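## Task

Put the black pawn on square B3, reading square names from the labels along the board's edge. When finished, all other squares must contain exactly what they had at the start, and every piece on the board must stand upright and lie wholly within its own square. The result only counts if it holds without the robot holding anything in place.

## Robot and tools

Robot: a single six-joint arm (shoulder pan, shoulder lift, elbow, wrist 1, wrist 2, wrist 3) with a two-finger parallel gripper that opens to 50 mm. A flat block about 9 cm long sticks out from the last joint toward the gripper's -y side and turns with the gripper, so keep it clear of pieces. A wrist camera (cam_wrist, 616x616) and a fixed low camera (cam_low, 672x504) give images.

Frames. The state line reports end_effector_position in metres and end_effector_quat_wxyz in the scene frame: origin on the table top under the arm base, +z up, +y to the left when facing along +x. The base may be tilted, and the printed hand position can be off, more so at long reach. The gripper's own frame: fingers point along its +z, they close and open along its x. end_effector_position is the point midway between the pads; fingertips extend 17.5 mm past it. A pure rotation command turns the gripper about that point.

execute_actions takes "actions": a list holding one item or none, plus optional "pictures" (true/false). An empty list only returns the current state. {"rows": [...], "steps": n} runs up to 15 control steps of 1/30 s (default 15); each row is used for one step and the final row repeats if rows run out. {"steps": n} without rows is a wait of up to 300 steps counted from the previous result, including your reply time. A refused call sends nothing.

A row is 9 numbers, each in [-1, 1], in this order: dx, dy, dz, rx, ry, rz, position, force_limit, speed. The first six are an offset, not a pose: a displacement in the gripper's own axes measured from the gripper pose in the most recent result that showed it (or from the robot's pose when the action starts, if no result in this scene has shown it yet, or for a second call in the same reply). Every row in one action is measured from that same reference, not from the row before. Scale: 1.0 equals 0.6 m for dx, dy, dz and 180 degrees for rotation; rx, ry, rz form one rotation vector. All-zero offsets are not a pause: they pull the gripper back to the reference pose. Per step the command is clipped to within 70 mm and 16 degrees of the measured pose, and motion trails commands by about 0.15 s, so a far offset may need several actions; check the pose afterward.

The last three row numbers drive the fingers. position: +1 fully open (50 mm), about -0.65 pads touching; send -1 to grip and the fingers close until stopped by an object. force_limit per pad: -1 about 20 N, 0 about 102 N, +1 about 185 N (actual grip may run about 17 % higher). speed of the gap: -1 is 20 mm/s, 0 is 85, +1 is 150. New force_limit or speed only apply after a position change of at least 0.01; to loosen a grip, open first.

move: "target" is one 9-number row with offsets read exactly as above, and optional "speed" in m/s (0.002 to 0.5, default 0.25; turning limited to twice that in rad/s). The gripper follows a straight path lasting 0.5 to 10 s, takes the shorter turning direction, and does not avoid obstacles; it can lag, stray or overshoot speed near full stretch. Finger values are sent at the start. Its result adds a "move:" line: done means settled near target; other endings include off_target, moving, held, fault. limits=paced means the pose was clipped; limits=held means a check blocked some steps, after which motion can jump fast. The distance from target is also given.

wait: "seconds" from 0 to 10; nothing new is sent. zoom_image: "camera" (cam_low or cam_wrist) and "region" [x0, y0, x1, y1] in pixels from the image's top-left, at most 504 by 504. read_manual returns only licence text. finished_scene: pass the number of the current scene; it is final and reports whether the goal holds, then gives the next task if there is one.

Result lines: object_status 0 fingers moving, 1 stopped while opening, 2 stopped while closing (a held object), 3 at commanded opening or pads met (usually nothing held). Confirm a grip by reading 2. position_measured in counts: opening ≈ (250 - position_measured) x 0.202 mm. HELD marks steps where the clearance check withheld your command; "pose unreachable" means that check altered or blocked it. "Hand target" shows the pose the controller is heading to. The simulation keeps running between calls, and moving fingers continue meanwhile.

Cautions: the arm is stiff. Pressing even slightly past contact, or 150 N of outside force, or joint torque at its load limit (elbow 136, wrists 50.9, shoulders 300 N m) triggers a fault that freezes the arm for 10 s. Approach the board slowly from above, grip pieces high enough to clear neighbours, lift before moving sideways, and set pieces down gently and upright at the square's centre before opening. Brief tugs may pull on a held piece, so grip firmly. Never knock pieces over or off the table, and avoid drops or slams. Holding loads warms motors: a MOTOR HOT line appears from 70 °C and at 85 °C the brakes lock until cool.

Each tool is called in YAML: its name, and indented under it one key for each argument.

## Session

execute_actions:
  actions: []

Scene clock: 0.00 s of 4000.00 s.
end_effector_position=(+0.9378, +0.0075, +0.2494) position_measured=3 object_status=3 end_effector_quat_wxyz=(-0.306, +0.876, -0.254, -0.272) end_effector_velocity=(-0.000, +0.001, -0.002) end_effector_angular_velocity=(+0.001, +0.003, +0.002)
Joint positions: [ 2.618 -0.423  0.907 -0.458 -0.831  0.674]
Joint velocities: [ 0.003  0.     0.001 -0.    -0.001 -0.001]
Hand target: +0.938, +0.007, +0.249; -0.306, +0.876, -0.254, -0.272

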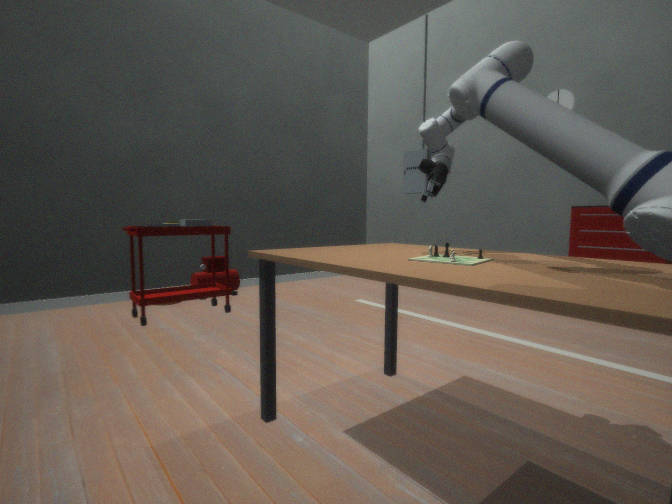

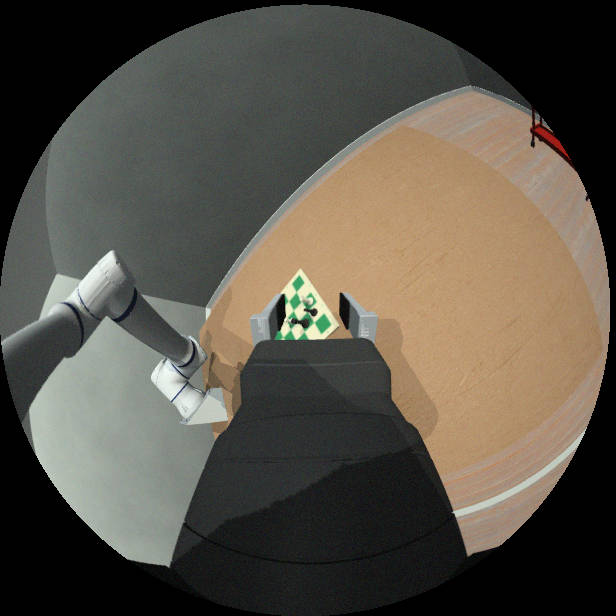

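zoom_image:
  camera: "cam_wrist"
  region: [250, 250, 370, 350]

zoom_image:
  camera: "cam_low"
  region: [390, 220, 510, 280]

Region (250, 250, 370, 350) of cam_wrist's 616x616 image, scaled by 4.200, with more detail than that image has.

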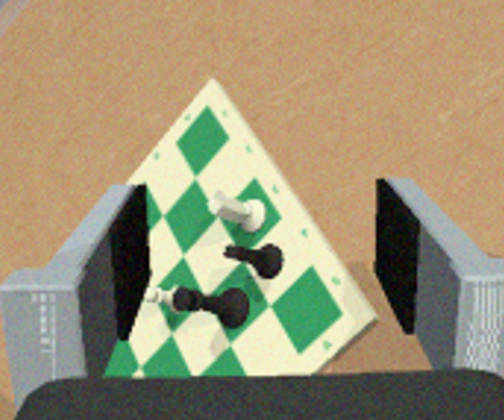

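Region (390, 220, 510, 280) of cam_low's 672x504 image, scaled by 4.200, with more detail than that image has.

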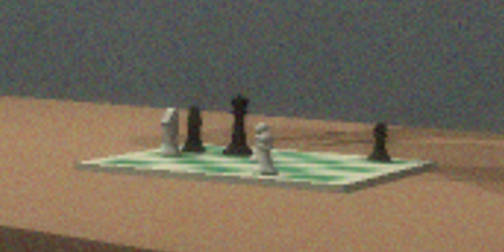

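move:
  target: [-0.1975, 0.2087, 0.1855, -0.2033, 0.1807, -0.1688, 1, -0.5, 0.5]
  speed: 0.3

Scene clock: 57.40 s of 4000.00 s.
end_effector_position=(+0.7405, +0.0298, +0.2007) position_measured=3 object_status=3 end_effector_quat_wxyz=(-0.000, +1.000, +0.000, -0.000) end_effector_velocity=(-0.001, +0.001, -0.000) end_effector_angular_velocity=(-0.009, -0.009, +0.006)
Joint positions: [ 2.564 -1.096  1.945 -1.922 -0.917  0.838]
Joint velocities: [ 0.001 -0.008  0.011 -0.02  -0.     0.005]
Hand target: +0.740, +0.030, +0.201; +0.000, +1.000, +0.000, +0.000
Off the commanded pose: 0.001 m, 0 deg.
After step 90, 52.23 s passed at rest.
move: done

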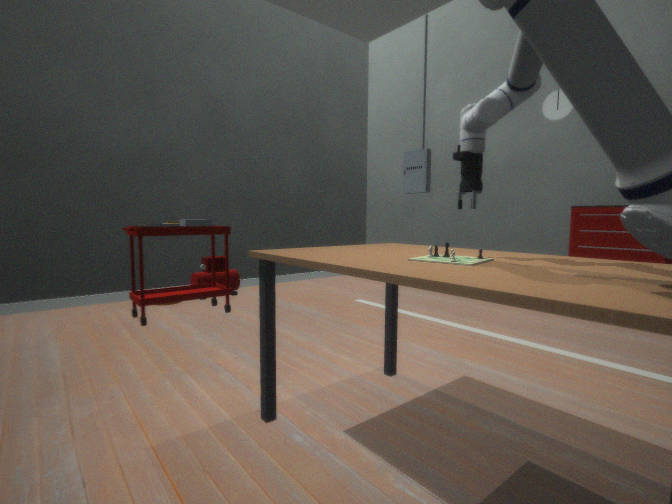

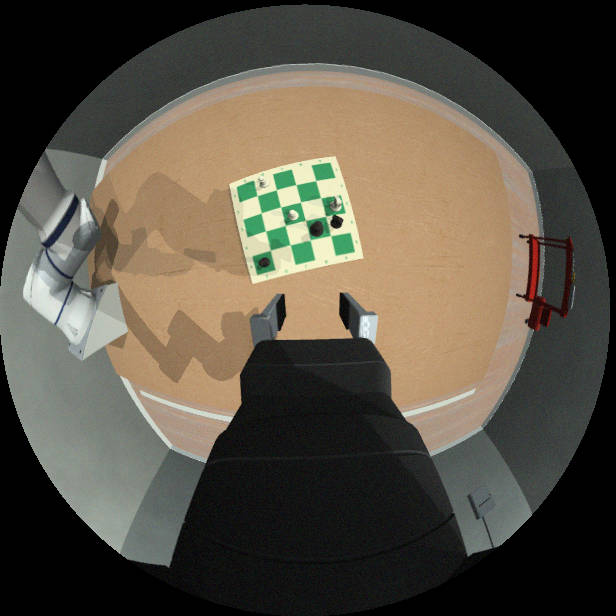

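zoom_image:
  camera: "cam_wrist"
  region: [220, 150, 370, 290]

Region (220, 150, 370, 290) of cam_wrist's 616x616 image, scaled by 3.360, with more detail than that image has; it fills the top 470 rows of this view, and the rest is white.

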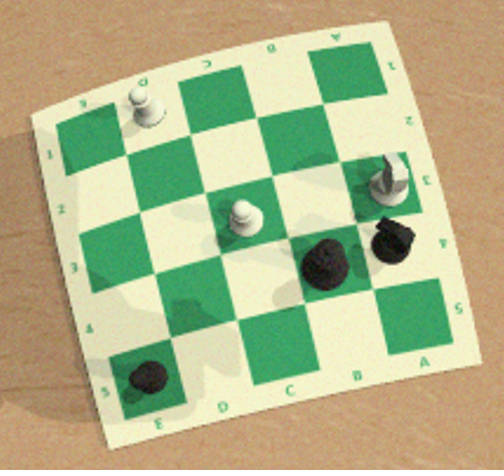

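zoom_image:
  camera: "cam_wrist"
  region: [240, 240, 390, 350]

zoom_image:
  camera: "cam_low"
  region: [400, 170, 510, 275]

Region (240, 240, 390, 350) of cam_wrist's 616x616 image, scaled by 3.360, with more detail than that image has; it fills the top 370 rows of this view, and the rest is white.

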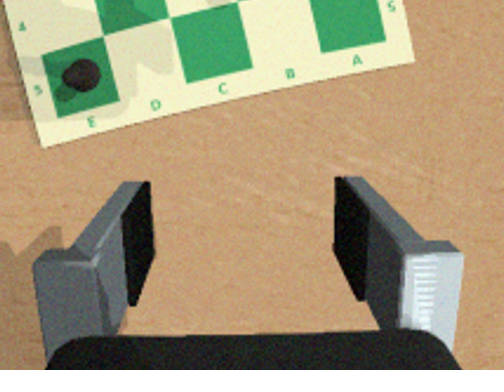

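Region (400, 170, 510, 275) of cam_low's 672x504 image, scaled by 4.582, with more detail than that image has; it fills the top 481 rows of this view, and the rest is white.

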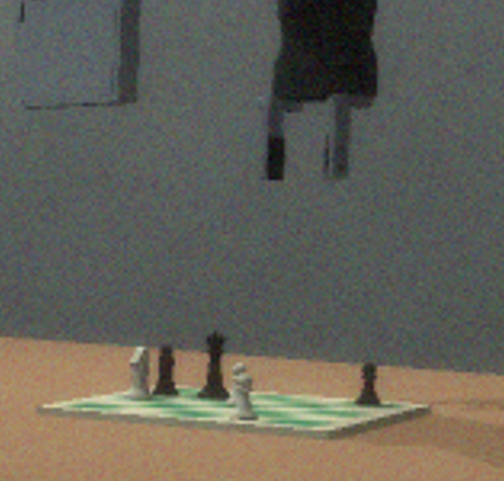

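zoom_image:
  camera: "cam_wrist"
  region: [275, 185, 365, 265]

zoom_image:
  camera: "cam_wrist"
  region: [225, 205, 315, 290]

Region (275, 185, 365, 265) of cam_wrist's 616x616 image, scaled by 5.600, with more detail than that image has.

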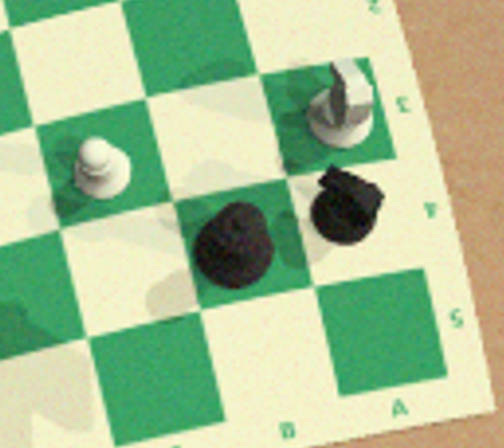

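Region (225, 205, 315, 290) of cam_wrist's 616x616 image, scaled by 5.600, with more detail than that image has.

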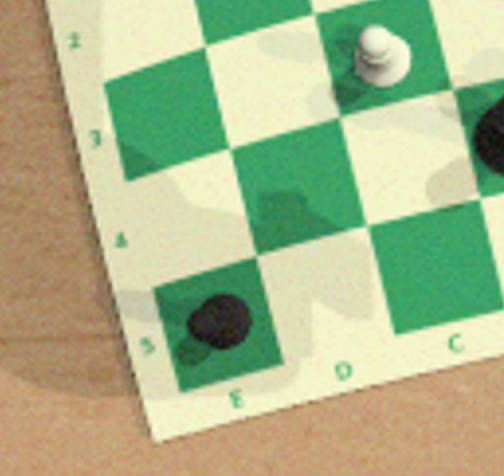

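move:
  target: [-0.142, -0.0658, 0.1678, 0, 0, 0.6833, 0.6, -0.6, 0.5]
  speed: 0.5

Scene clock: 124.13 s of 4000.00 s.
end_effector_position=(+0.6557, +0.0696, +0.1001) position_measured=63 object_status=3 end_effector_quat_wxyz=(-0.000, -0.478, +0.878, +0.001) end_effector_velocity=(-0.001, +0.000, -0.002) end_effector_angular_velocity=(-0.003, +0.002, -0.008)
Joint positions: [ 2.647 -1.226  2.228 -2.133 -0.879  3.079]
Joint velocities: [ 0.002 -0.     0.002 -0.004 -0.002  0.01 ]
Hand target: +0.656, +0.070, +0.100; -0.000, -0.477, +0.879, +0.000
Off the commanded pose: 0.001 m, 0 deg.
After step 90, 60.97 s passed at rest.
move: done

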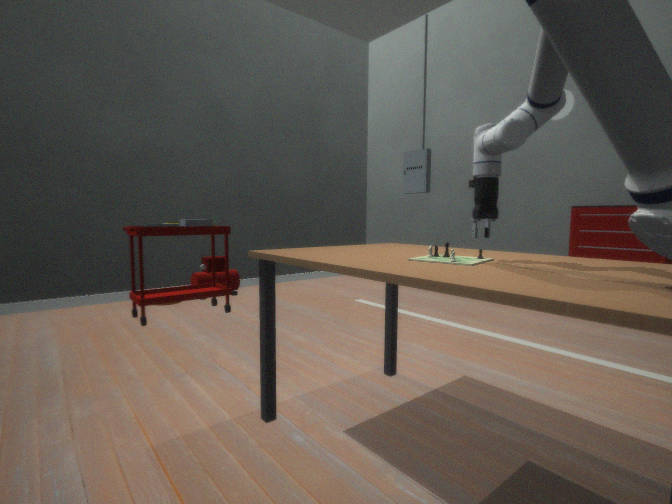

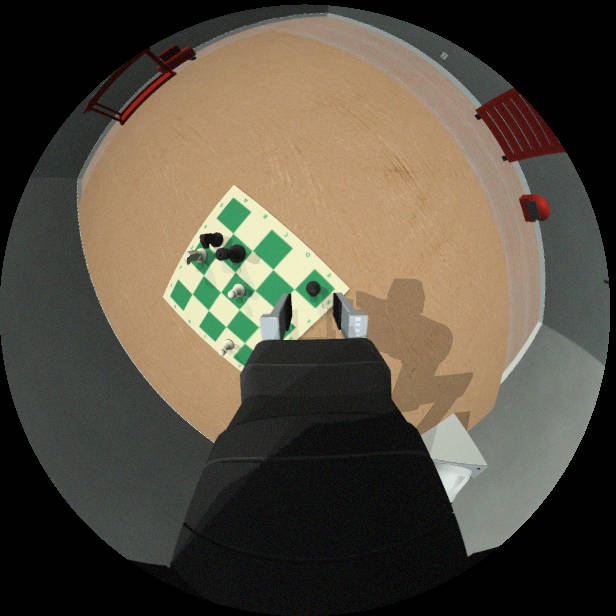

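zoom_image:
  camera: "cam_wrist"
  region: [270, 255, 360, 345]

zoom_image:
  camera: "cam_low"
  region: [450, 200, 520, 270]

Region (270, 255, 360, 345) of cam_wrist's 616x616 image, scaled by 5.600, with more detail than that image has.

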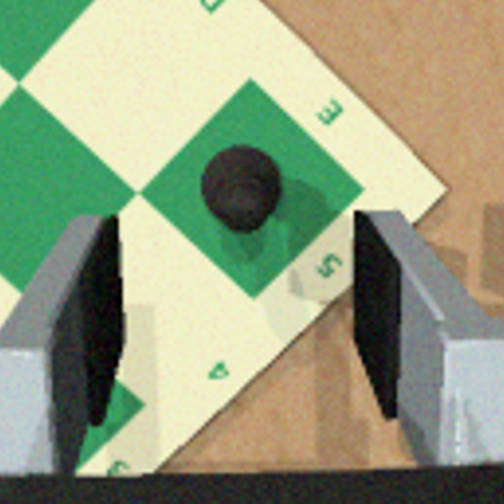

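Region (450, 200, 520, 270) of cam_low's 672x504 image, scaled by 7.200, with more detail than that image has.

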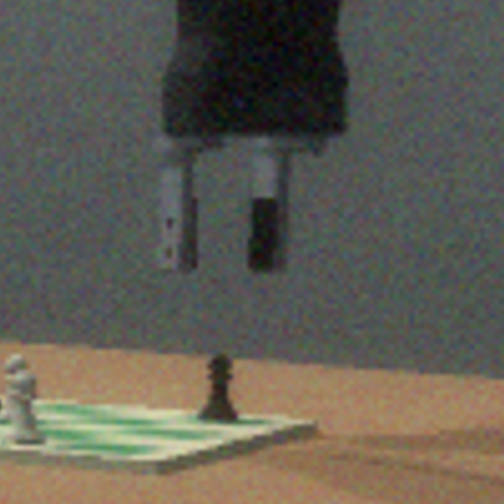

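move:
  target: [0.0025, -0.005, 0.0933, 0, 0, 0, 0.3, -0.5, 0.5]
  speed: 0.15

move:
  target: [0, 0, 0, 0, 0, 0, -1, -0.5, -0.3]

Scene clock: 153.40 s of 4000.00 s.
end_effector_position=(+0.6575, +0.0668, +0.0442) position_measured=107 object_status=3 end_effector_quat_wxyz=(+0.000, -0.478, +0.878, +0.001) end_effector_velocity=(+0.001, +0.001, -0.002) end_effector_angular_velocity=(+0.000, -0.001, +0.001)
Joint positions: [ 2.704 -1.151  2.253 -2.278 -0.855  3.147]
Joint velocities: [ 0.003  0.003 -0.001 -0.006  0.002  0.003]
Hand target: +0.657, +0.067, +0.044; +0.000, -0.478, +0.878, +0.001
Off the commanded pose: 0.000 m, 0 deg.
After step 90, 25.37 s passed at rest.
move: done

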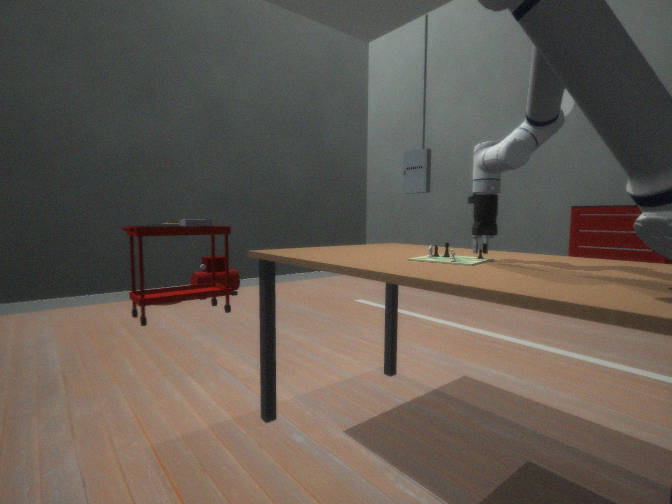

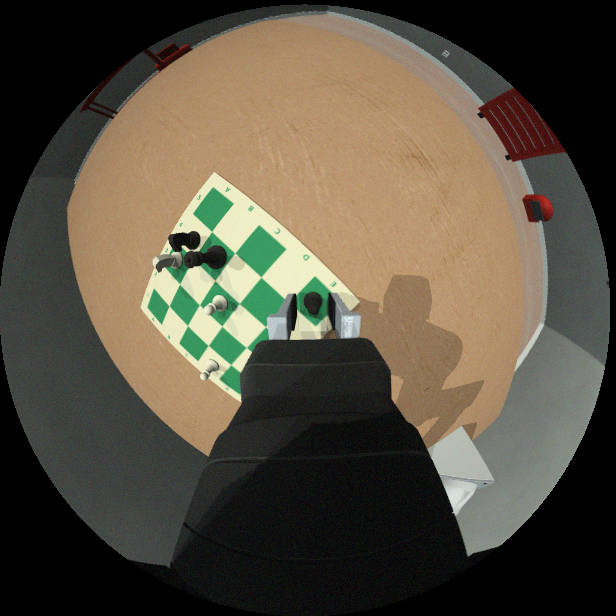

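Scene clock: 153.93 s of 4000.00 s.
end_effector_position=(+0.6574, +0.0668, +0.0441) position_measured=207 object_status=2 end_effector_quat_wxyz=(+0.000, -0.478, +0.878, +0.001) end_effector_velocity=(+0.001, +0.000, +0.001) end_effector_angular_velocity=(+0.000, -0.002, +0.001)
Joint positions: [ 2.704 -1.151  2.253 -2.278 -0.855  3.147]
Joint velocities: [-0.     0.    -0.002  0.     0.001 -0.001]
Hand target: +0.657, +0.067, +0.044; +0.000, -0.478, +0.878, +0.001
Off the commanded pose: 0.000 m, 0 deg.
move: done

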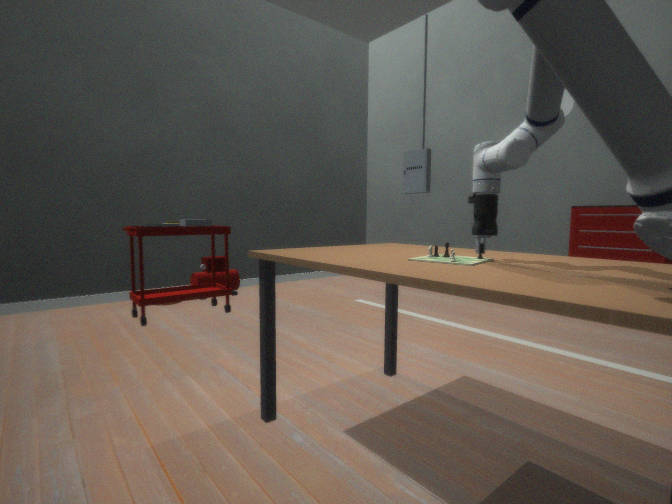

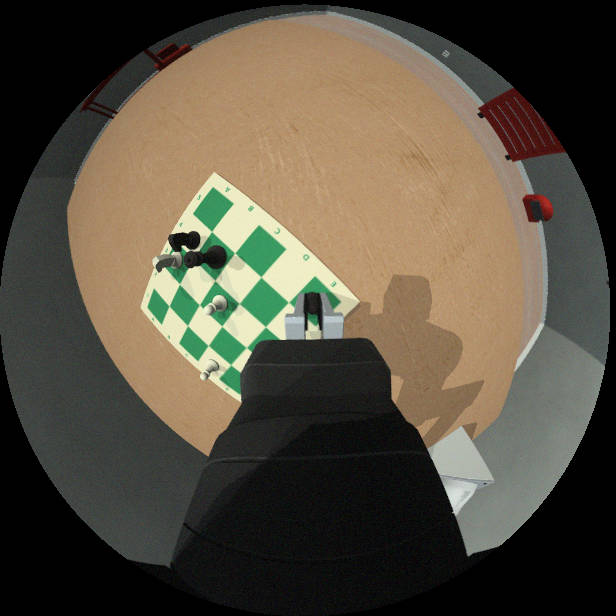

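zoom_image:
  camera: "cam_low"
  region: [415, 215, 505, 270]

zoom_image:
  camera: "cam_wrist"
  region: [130, 165, 370, 405]

Region (415, 215, 505, 270) of cam_low's 672x504 image, scaled by 5.600, with more detail than that image has.

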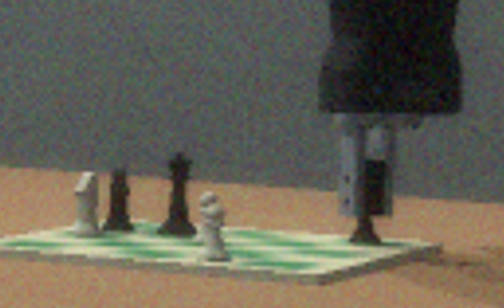

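Region (130, 165, 370, 405) of cam_wrist's 616x616 image, scaled by 2.100, with more detail than that image has.

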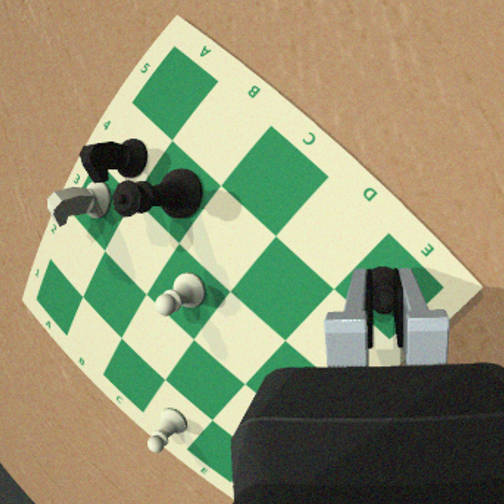

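move:
  target: [-0.06, -0.0125, -0.0967, 0, 0, 0, -1, -0.5, -0.3]
  speed: 0.2

move:
  target: [-0.1563, -0.0327, 0, 0, 0, 0, -1, -0.5, -0.3]
  speed: 0.2

Scene clock: 168.37 s of 4000.00 s.
end_effector_position=(+0.6832, +0.0929, +0.1021) position_measured=207 object_status=2 end_effector_quat_wxyz=(+0.000, -0.478, +0.878, +0.001) end_effector_velocity=(+0.001, +0.000, +0.003) end_effector_angular_velocity=(-0.001, -0.001, -0.001)
Joint positions: [ 2.687 -1.224  2.178 -2.116 -0.862  3.126]
Joint velocities: [-0.003 -0.003 -0.002  0.006 -0.001 -0.001]
Hand target: +0.683, +0.093, +0.102; +0.000, -0.478, +0.878, +0.001
Off the commanded pose: 0.000 m, 0 deg.
After step 90, 10.53 s passed at rest.
move: done

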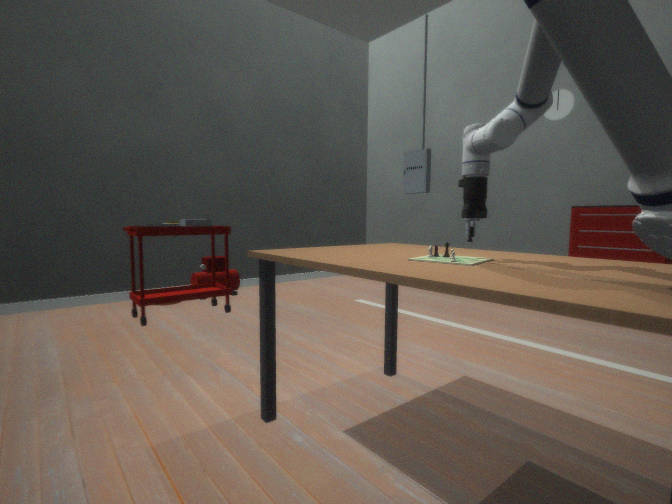

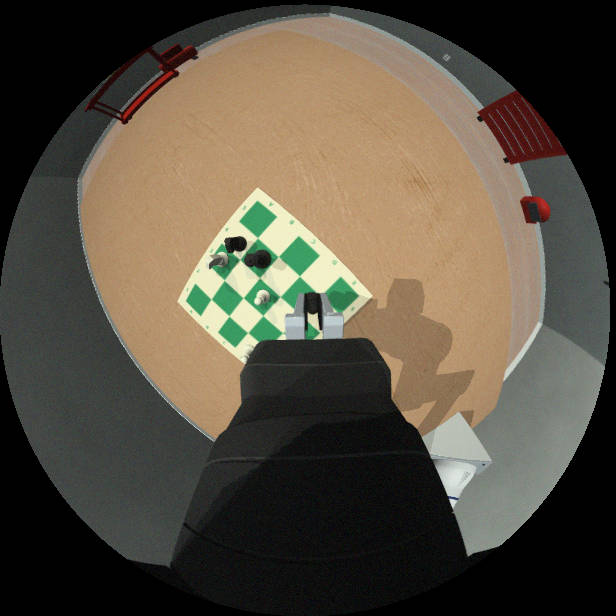

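Scene clock: 169.37 s of 4000.00 s.
end_effector_position=(+0.7506, +0.1610, +0.1022) position_measured=207 object_status=2 end_effector_quat_wxyz=(+0.000, -0.478, +0.878, +0.001) end_effector_velocity=(+0.002, +0.001, +0.000) end_effector_angular_velocity=(+0.000, -0.000, -0.000)
Joint positions: [ 2.789 -1.213  2.049 -2.083 -0.825  3.254]
Joint velocities: [ 0.002  0.001 -0.003  0.     0.001  0.003]
Hand target: +0.751, +0.161, +0.102; +0.000, -0.478, +0.878, +0.001
Off the commanded pose: 0.000 m, 0 deg.
move: done

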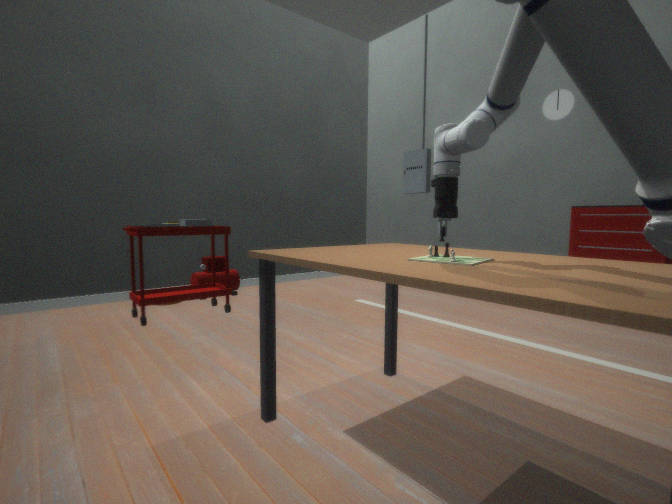

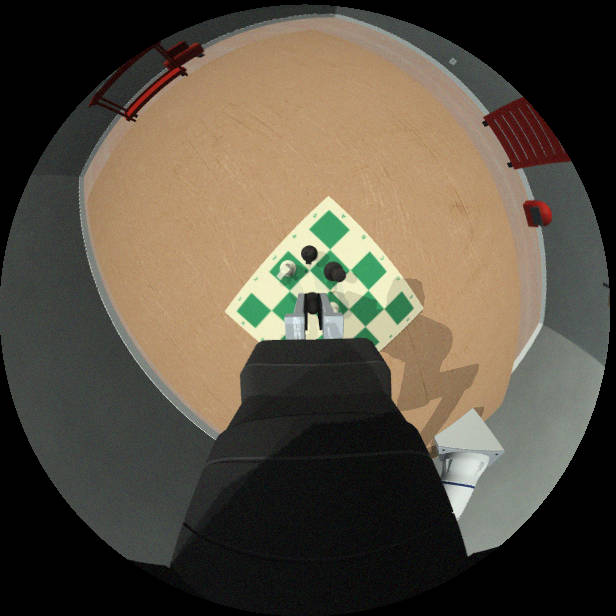

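zoom_image:
  camera: "cam_wrist"
  region: [265, 240, 365, 340]

zoom_image:
  camera: "cam_low"
  region: [410, 210, 480, 270]

Region (265, 240, 365, 340) of cam_wrist's 616x616 image, scaled by 5.040, with more detail than that image has.

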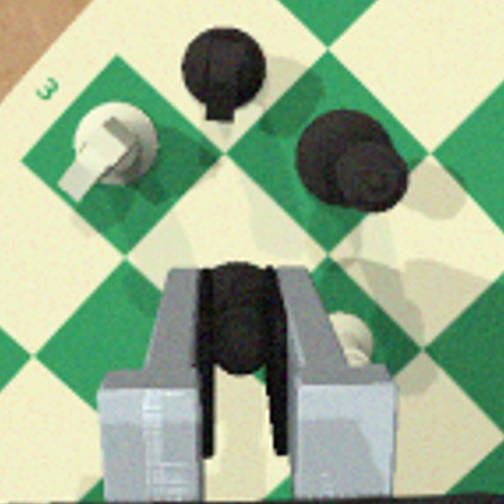

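Region (410, 210, 480, 270) of cam_low's 672x504 image, scaled by 7.200, with more detail than that image has; it fills the top 432 rows of this view, and the rest is white.

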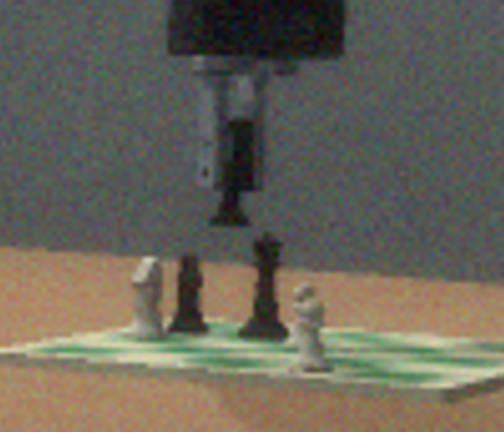

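move:
  target: [-0.004, 0.0005, 0.0917, 0, 0, 0, -1, -0.5, -0.3]
  speed: 0.12

zoom_image:
  camera: "cam_low"
  region: [420, 230, 470, 270]

zoom_image:
  camera: "cam_wrist"
  region: [265, 240, 365, 340]

Scene clock: 180.23 s of 4000.00 s.
end_effector_position=(+0.7517, +0.1634, +0.0473) position_measured=207 object_status=2 end_effector_quat_wxyz=(+0.000, -0.478, +0.878, +0.001) end_effector_velocity=(+0.000, +0.001, -0.002) end_effector_angular_velocity=(+0.000, -0.000, +0.000)
Joint positions: [ 2.844 -1.156  2.073 -2.213 -0.809  3.326]
Joint velocities: [ 0.002  0.002  0.001 -0.005  0.001  0.003]
Hand target: +0.752, +0.163, +0.047; +0.000, -0.478, +0.878, +0.001
Off the commanded pose: 0.000 m, 0 deg.
After step 90, 6.93 s passed at rest.
move: done

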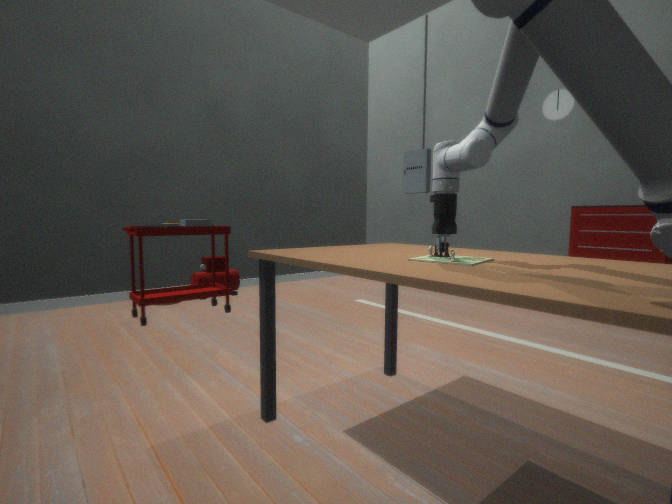

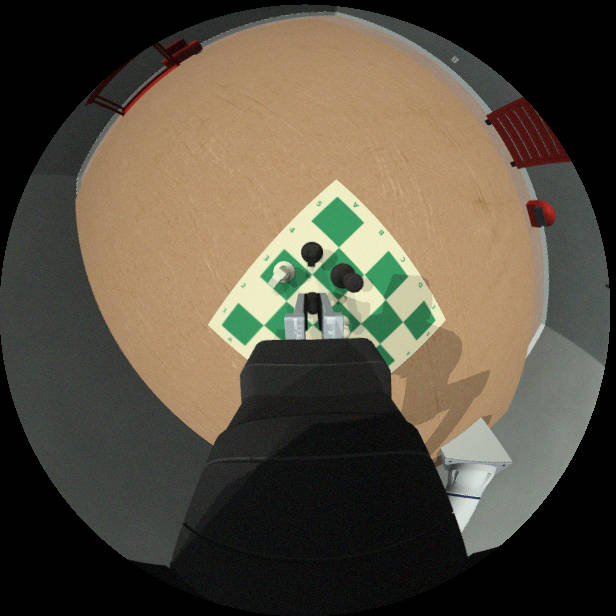

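Region (420, 230, 470, 270) of cam_low's 672x504 image, scaled by 10.080, with more detail than that image has; it fills the top 403 rows of this view, and the rest is white.

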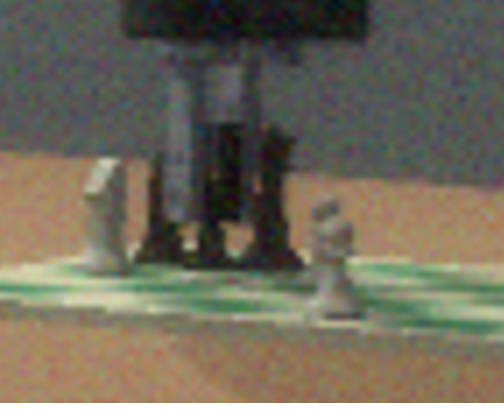

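Region (265, 240, 365, 340) of cam_wrist's 616x616 image, scaled by 5.040, with more detail than that image has.

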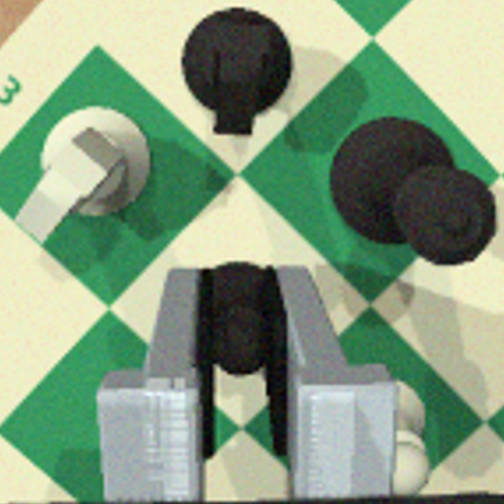

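move:
  target: [0, 0, 0.004, 0, 0, 0, -1, -0.5, -0.3]
  speed: 0.02

move:
  target: [0, 0, 0, 0, 0, 0, 0.05, -0.5, -0.3]

move:
  target: [0, 0, -0.1, 0, 0, 0, 0.05, -0.5, -0.3]
  speed: 0.2

zoom_image:
  camera: "cam_wrist"
  region: [220, 190, 430, 350]

zoom_image:
  camera: "cam_low"
  region: [410, 210, 500, 270]

Scene clock: 188.10 s of 4000.00 s.
end_effector_position=(+0.7517, +0.1634, +0.0449) position_measured=207 object_status=2 end_effector_quat_wxyz=(+0.000, -0.478, +0.878, +0.001) end_effector_velocity=(-0.000, +0.000, -0.001) end_effector_angular_velocity=(-0.000, +0.000, +0.000)
Joint positions: [ 2.847 -1.154  2.074 -2.218 -0.808  3.329]
Joint velocities: [ 0.001  0.001  0.    -0.001 -0.     0.001]
Hand target: +0.752, +0.163, +0.045; +0.000, -0.478, +0.878, +0.001
Off the commanded pose: 0.000 m, 0 deg.
After step 90, 4.17 s passed at rest.
move: done

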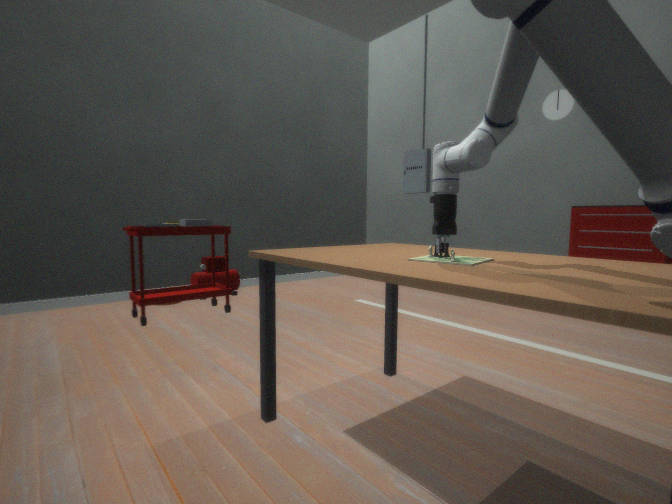

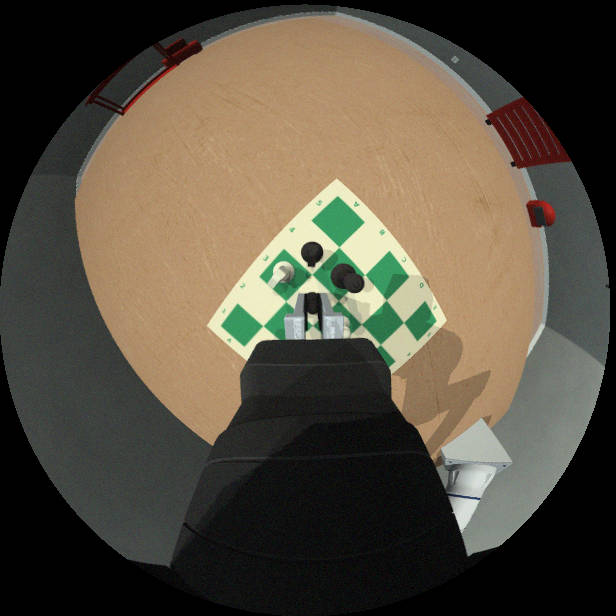

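Scene clock: 188.60 s of 4000.00 s.
end_effector_position=(+0.7517, +0.1634, +0.0449) position_measured=145 object_status=3 end_effector_quat_wxyz=(+0.000, -0.478, +0.878, +0.001) end_effector_velocity=(+0.001, +0.000, +0.000) end_effector_angular_velocity=(-0.001, -0.000, +0.001)
Joint positions: [ 2.847 -1.154  2.074 -2.219 -0.808  3.329]
Joint velocities: [ 0.001 -0.    -0.001  0.    -0.001 -0.   ]
Hand target: +0.752, +0.163, +0.045; +0.000, -0.478, +0.878, +0.001
Off the commanded pose: 0.000 m, 0 deg.
move: done

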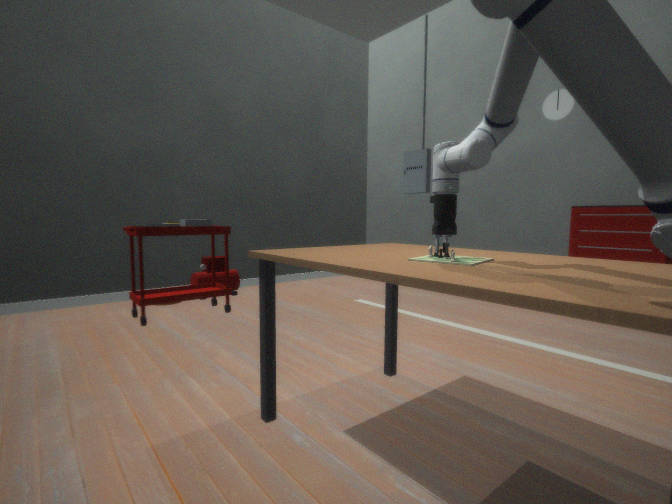

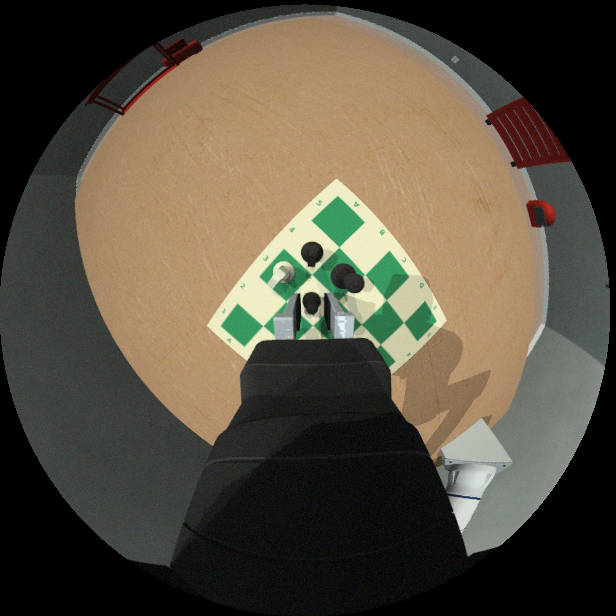

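Scene clock: 189.50 s of 4000.00 s.
end_effector_position=(+0.7516, +0.1632, +0.1048) position_measured=145 object_status=3 end_effector_quat_wxyz=(+0.000, -0.478, +0.878, +0.001) end_effector_velocity=(+0.000, +0.000, +0.001) end_effector_angular_velocity=(+0.000, +0.001, +0.001)
Joint positions: [ 2.789 -1.216  2.045 -2.076 -0.825  3.254]
Joint velocities: [-0.001 -0.001 -0.002  0.005 -0.    -0.003]
Hand target: +0.752, +0.163, +0.105; +0.000, -0.478, +0.878, +0.001
Off the commanded pose: 0.000 m, 0 deg.
move: done

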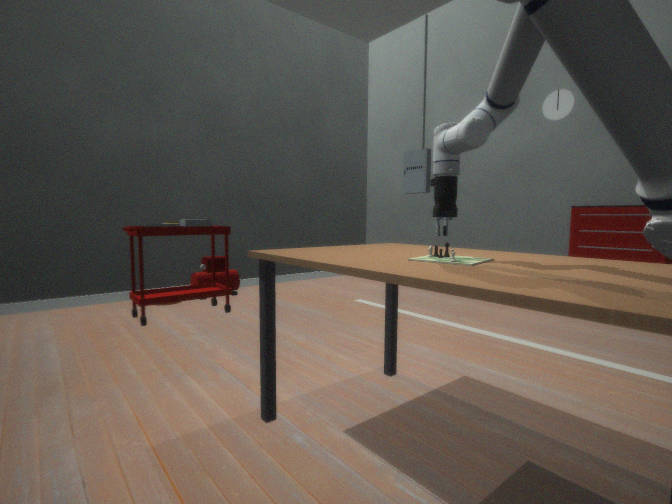

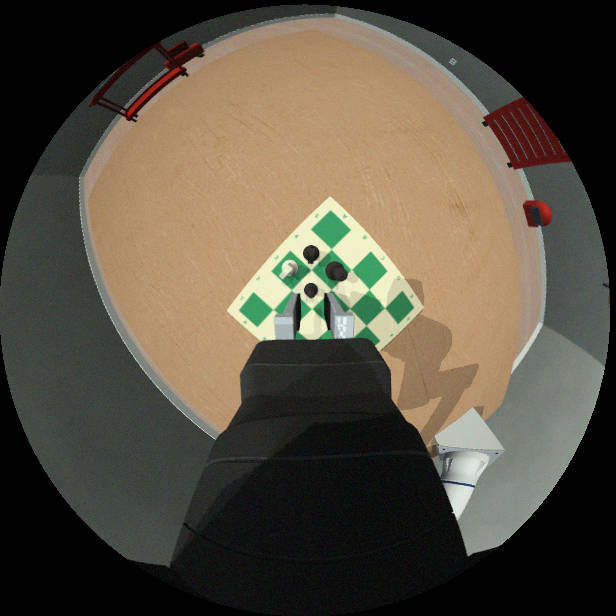

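Region (220, 190, 430, 350) of cam_wrist's 616x616 image, scaled by 2.400, with more detail than that image has; it fills the top 384 rows of this view, and the rest is white.

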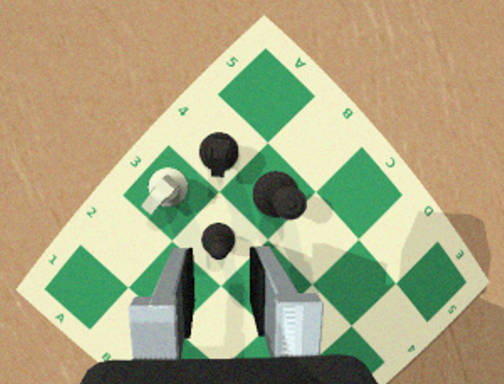

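Region (410, 210, 500, 270) of cam_low's 672x504 image, scaled by 5.600, with more detail than that image has.

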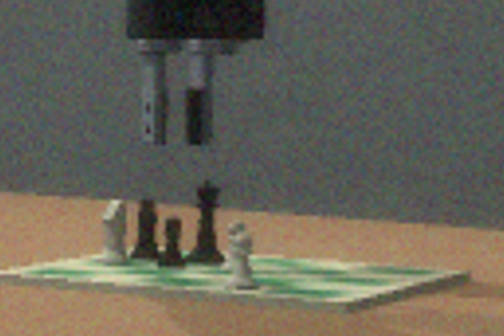

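finished_scene:
  scene: 1

The scene is finished: the task was done.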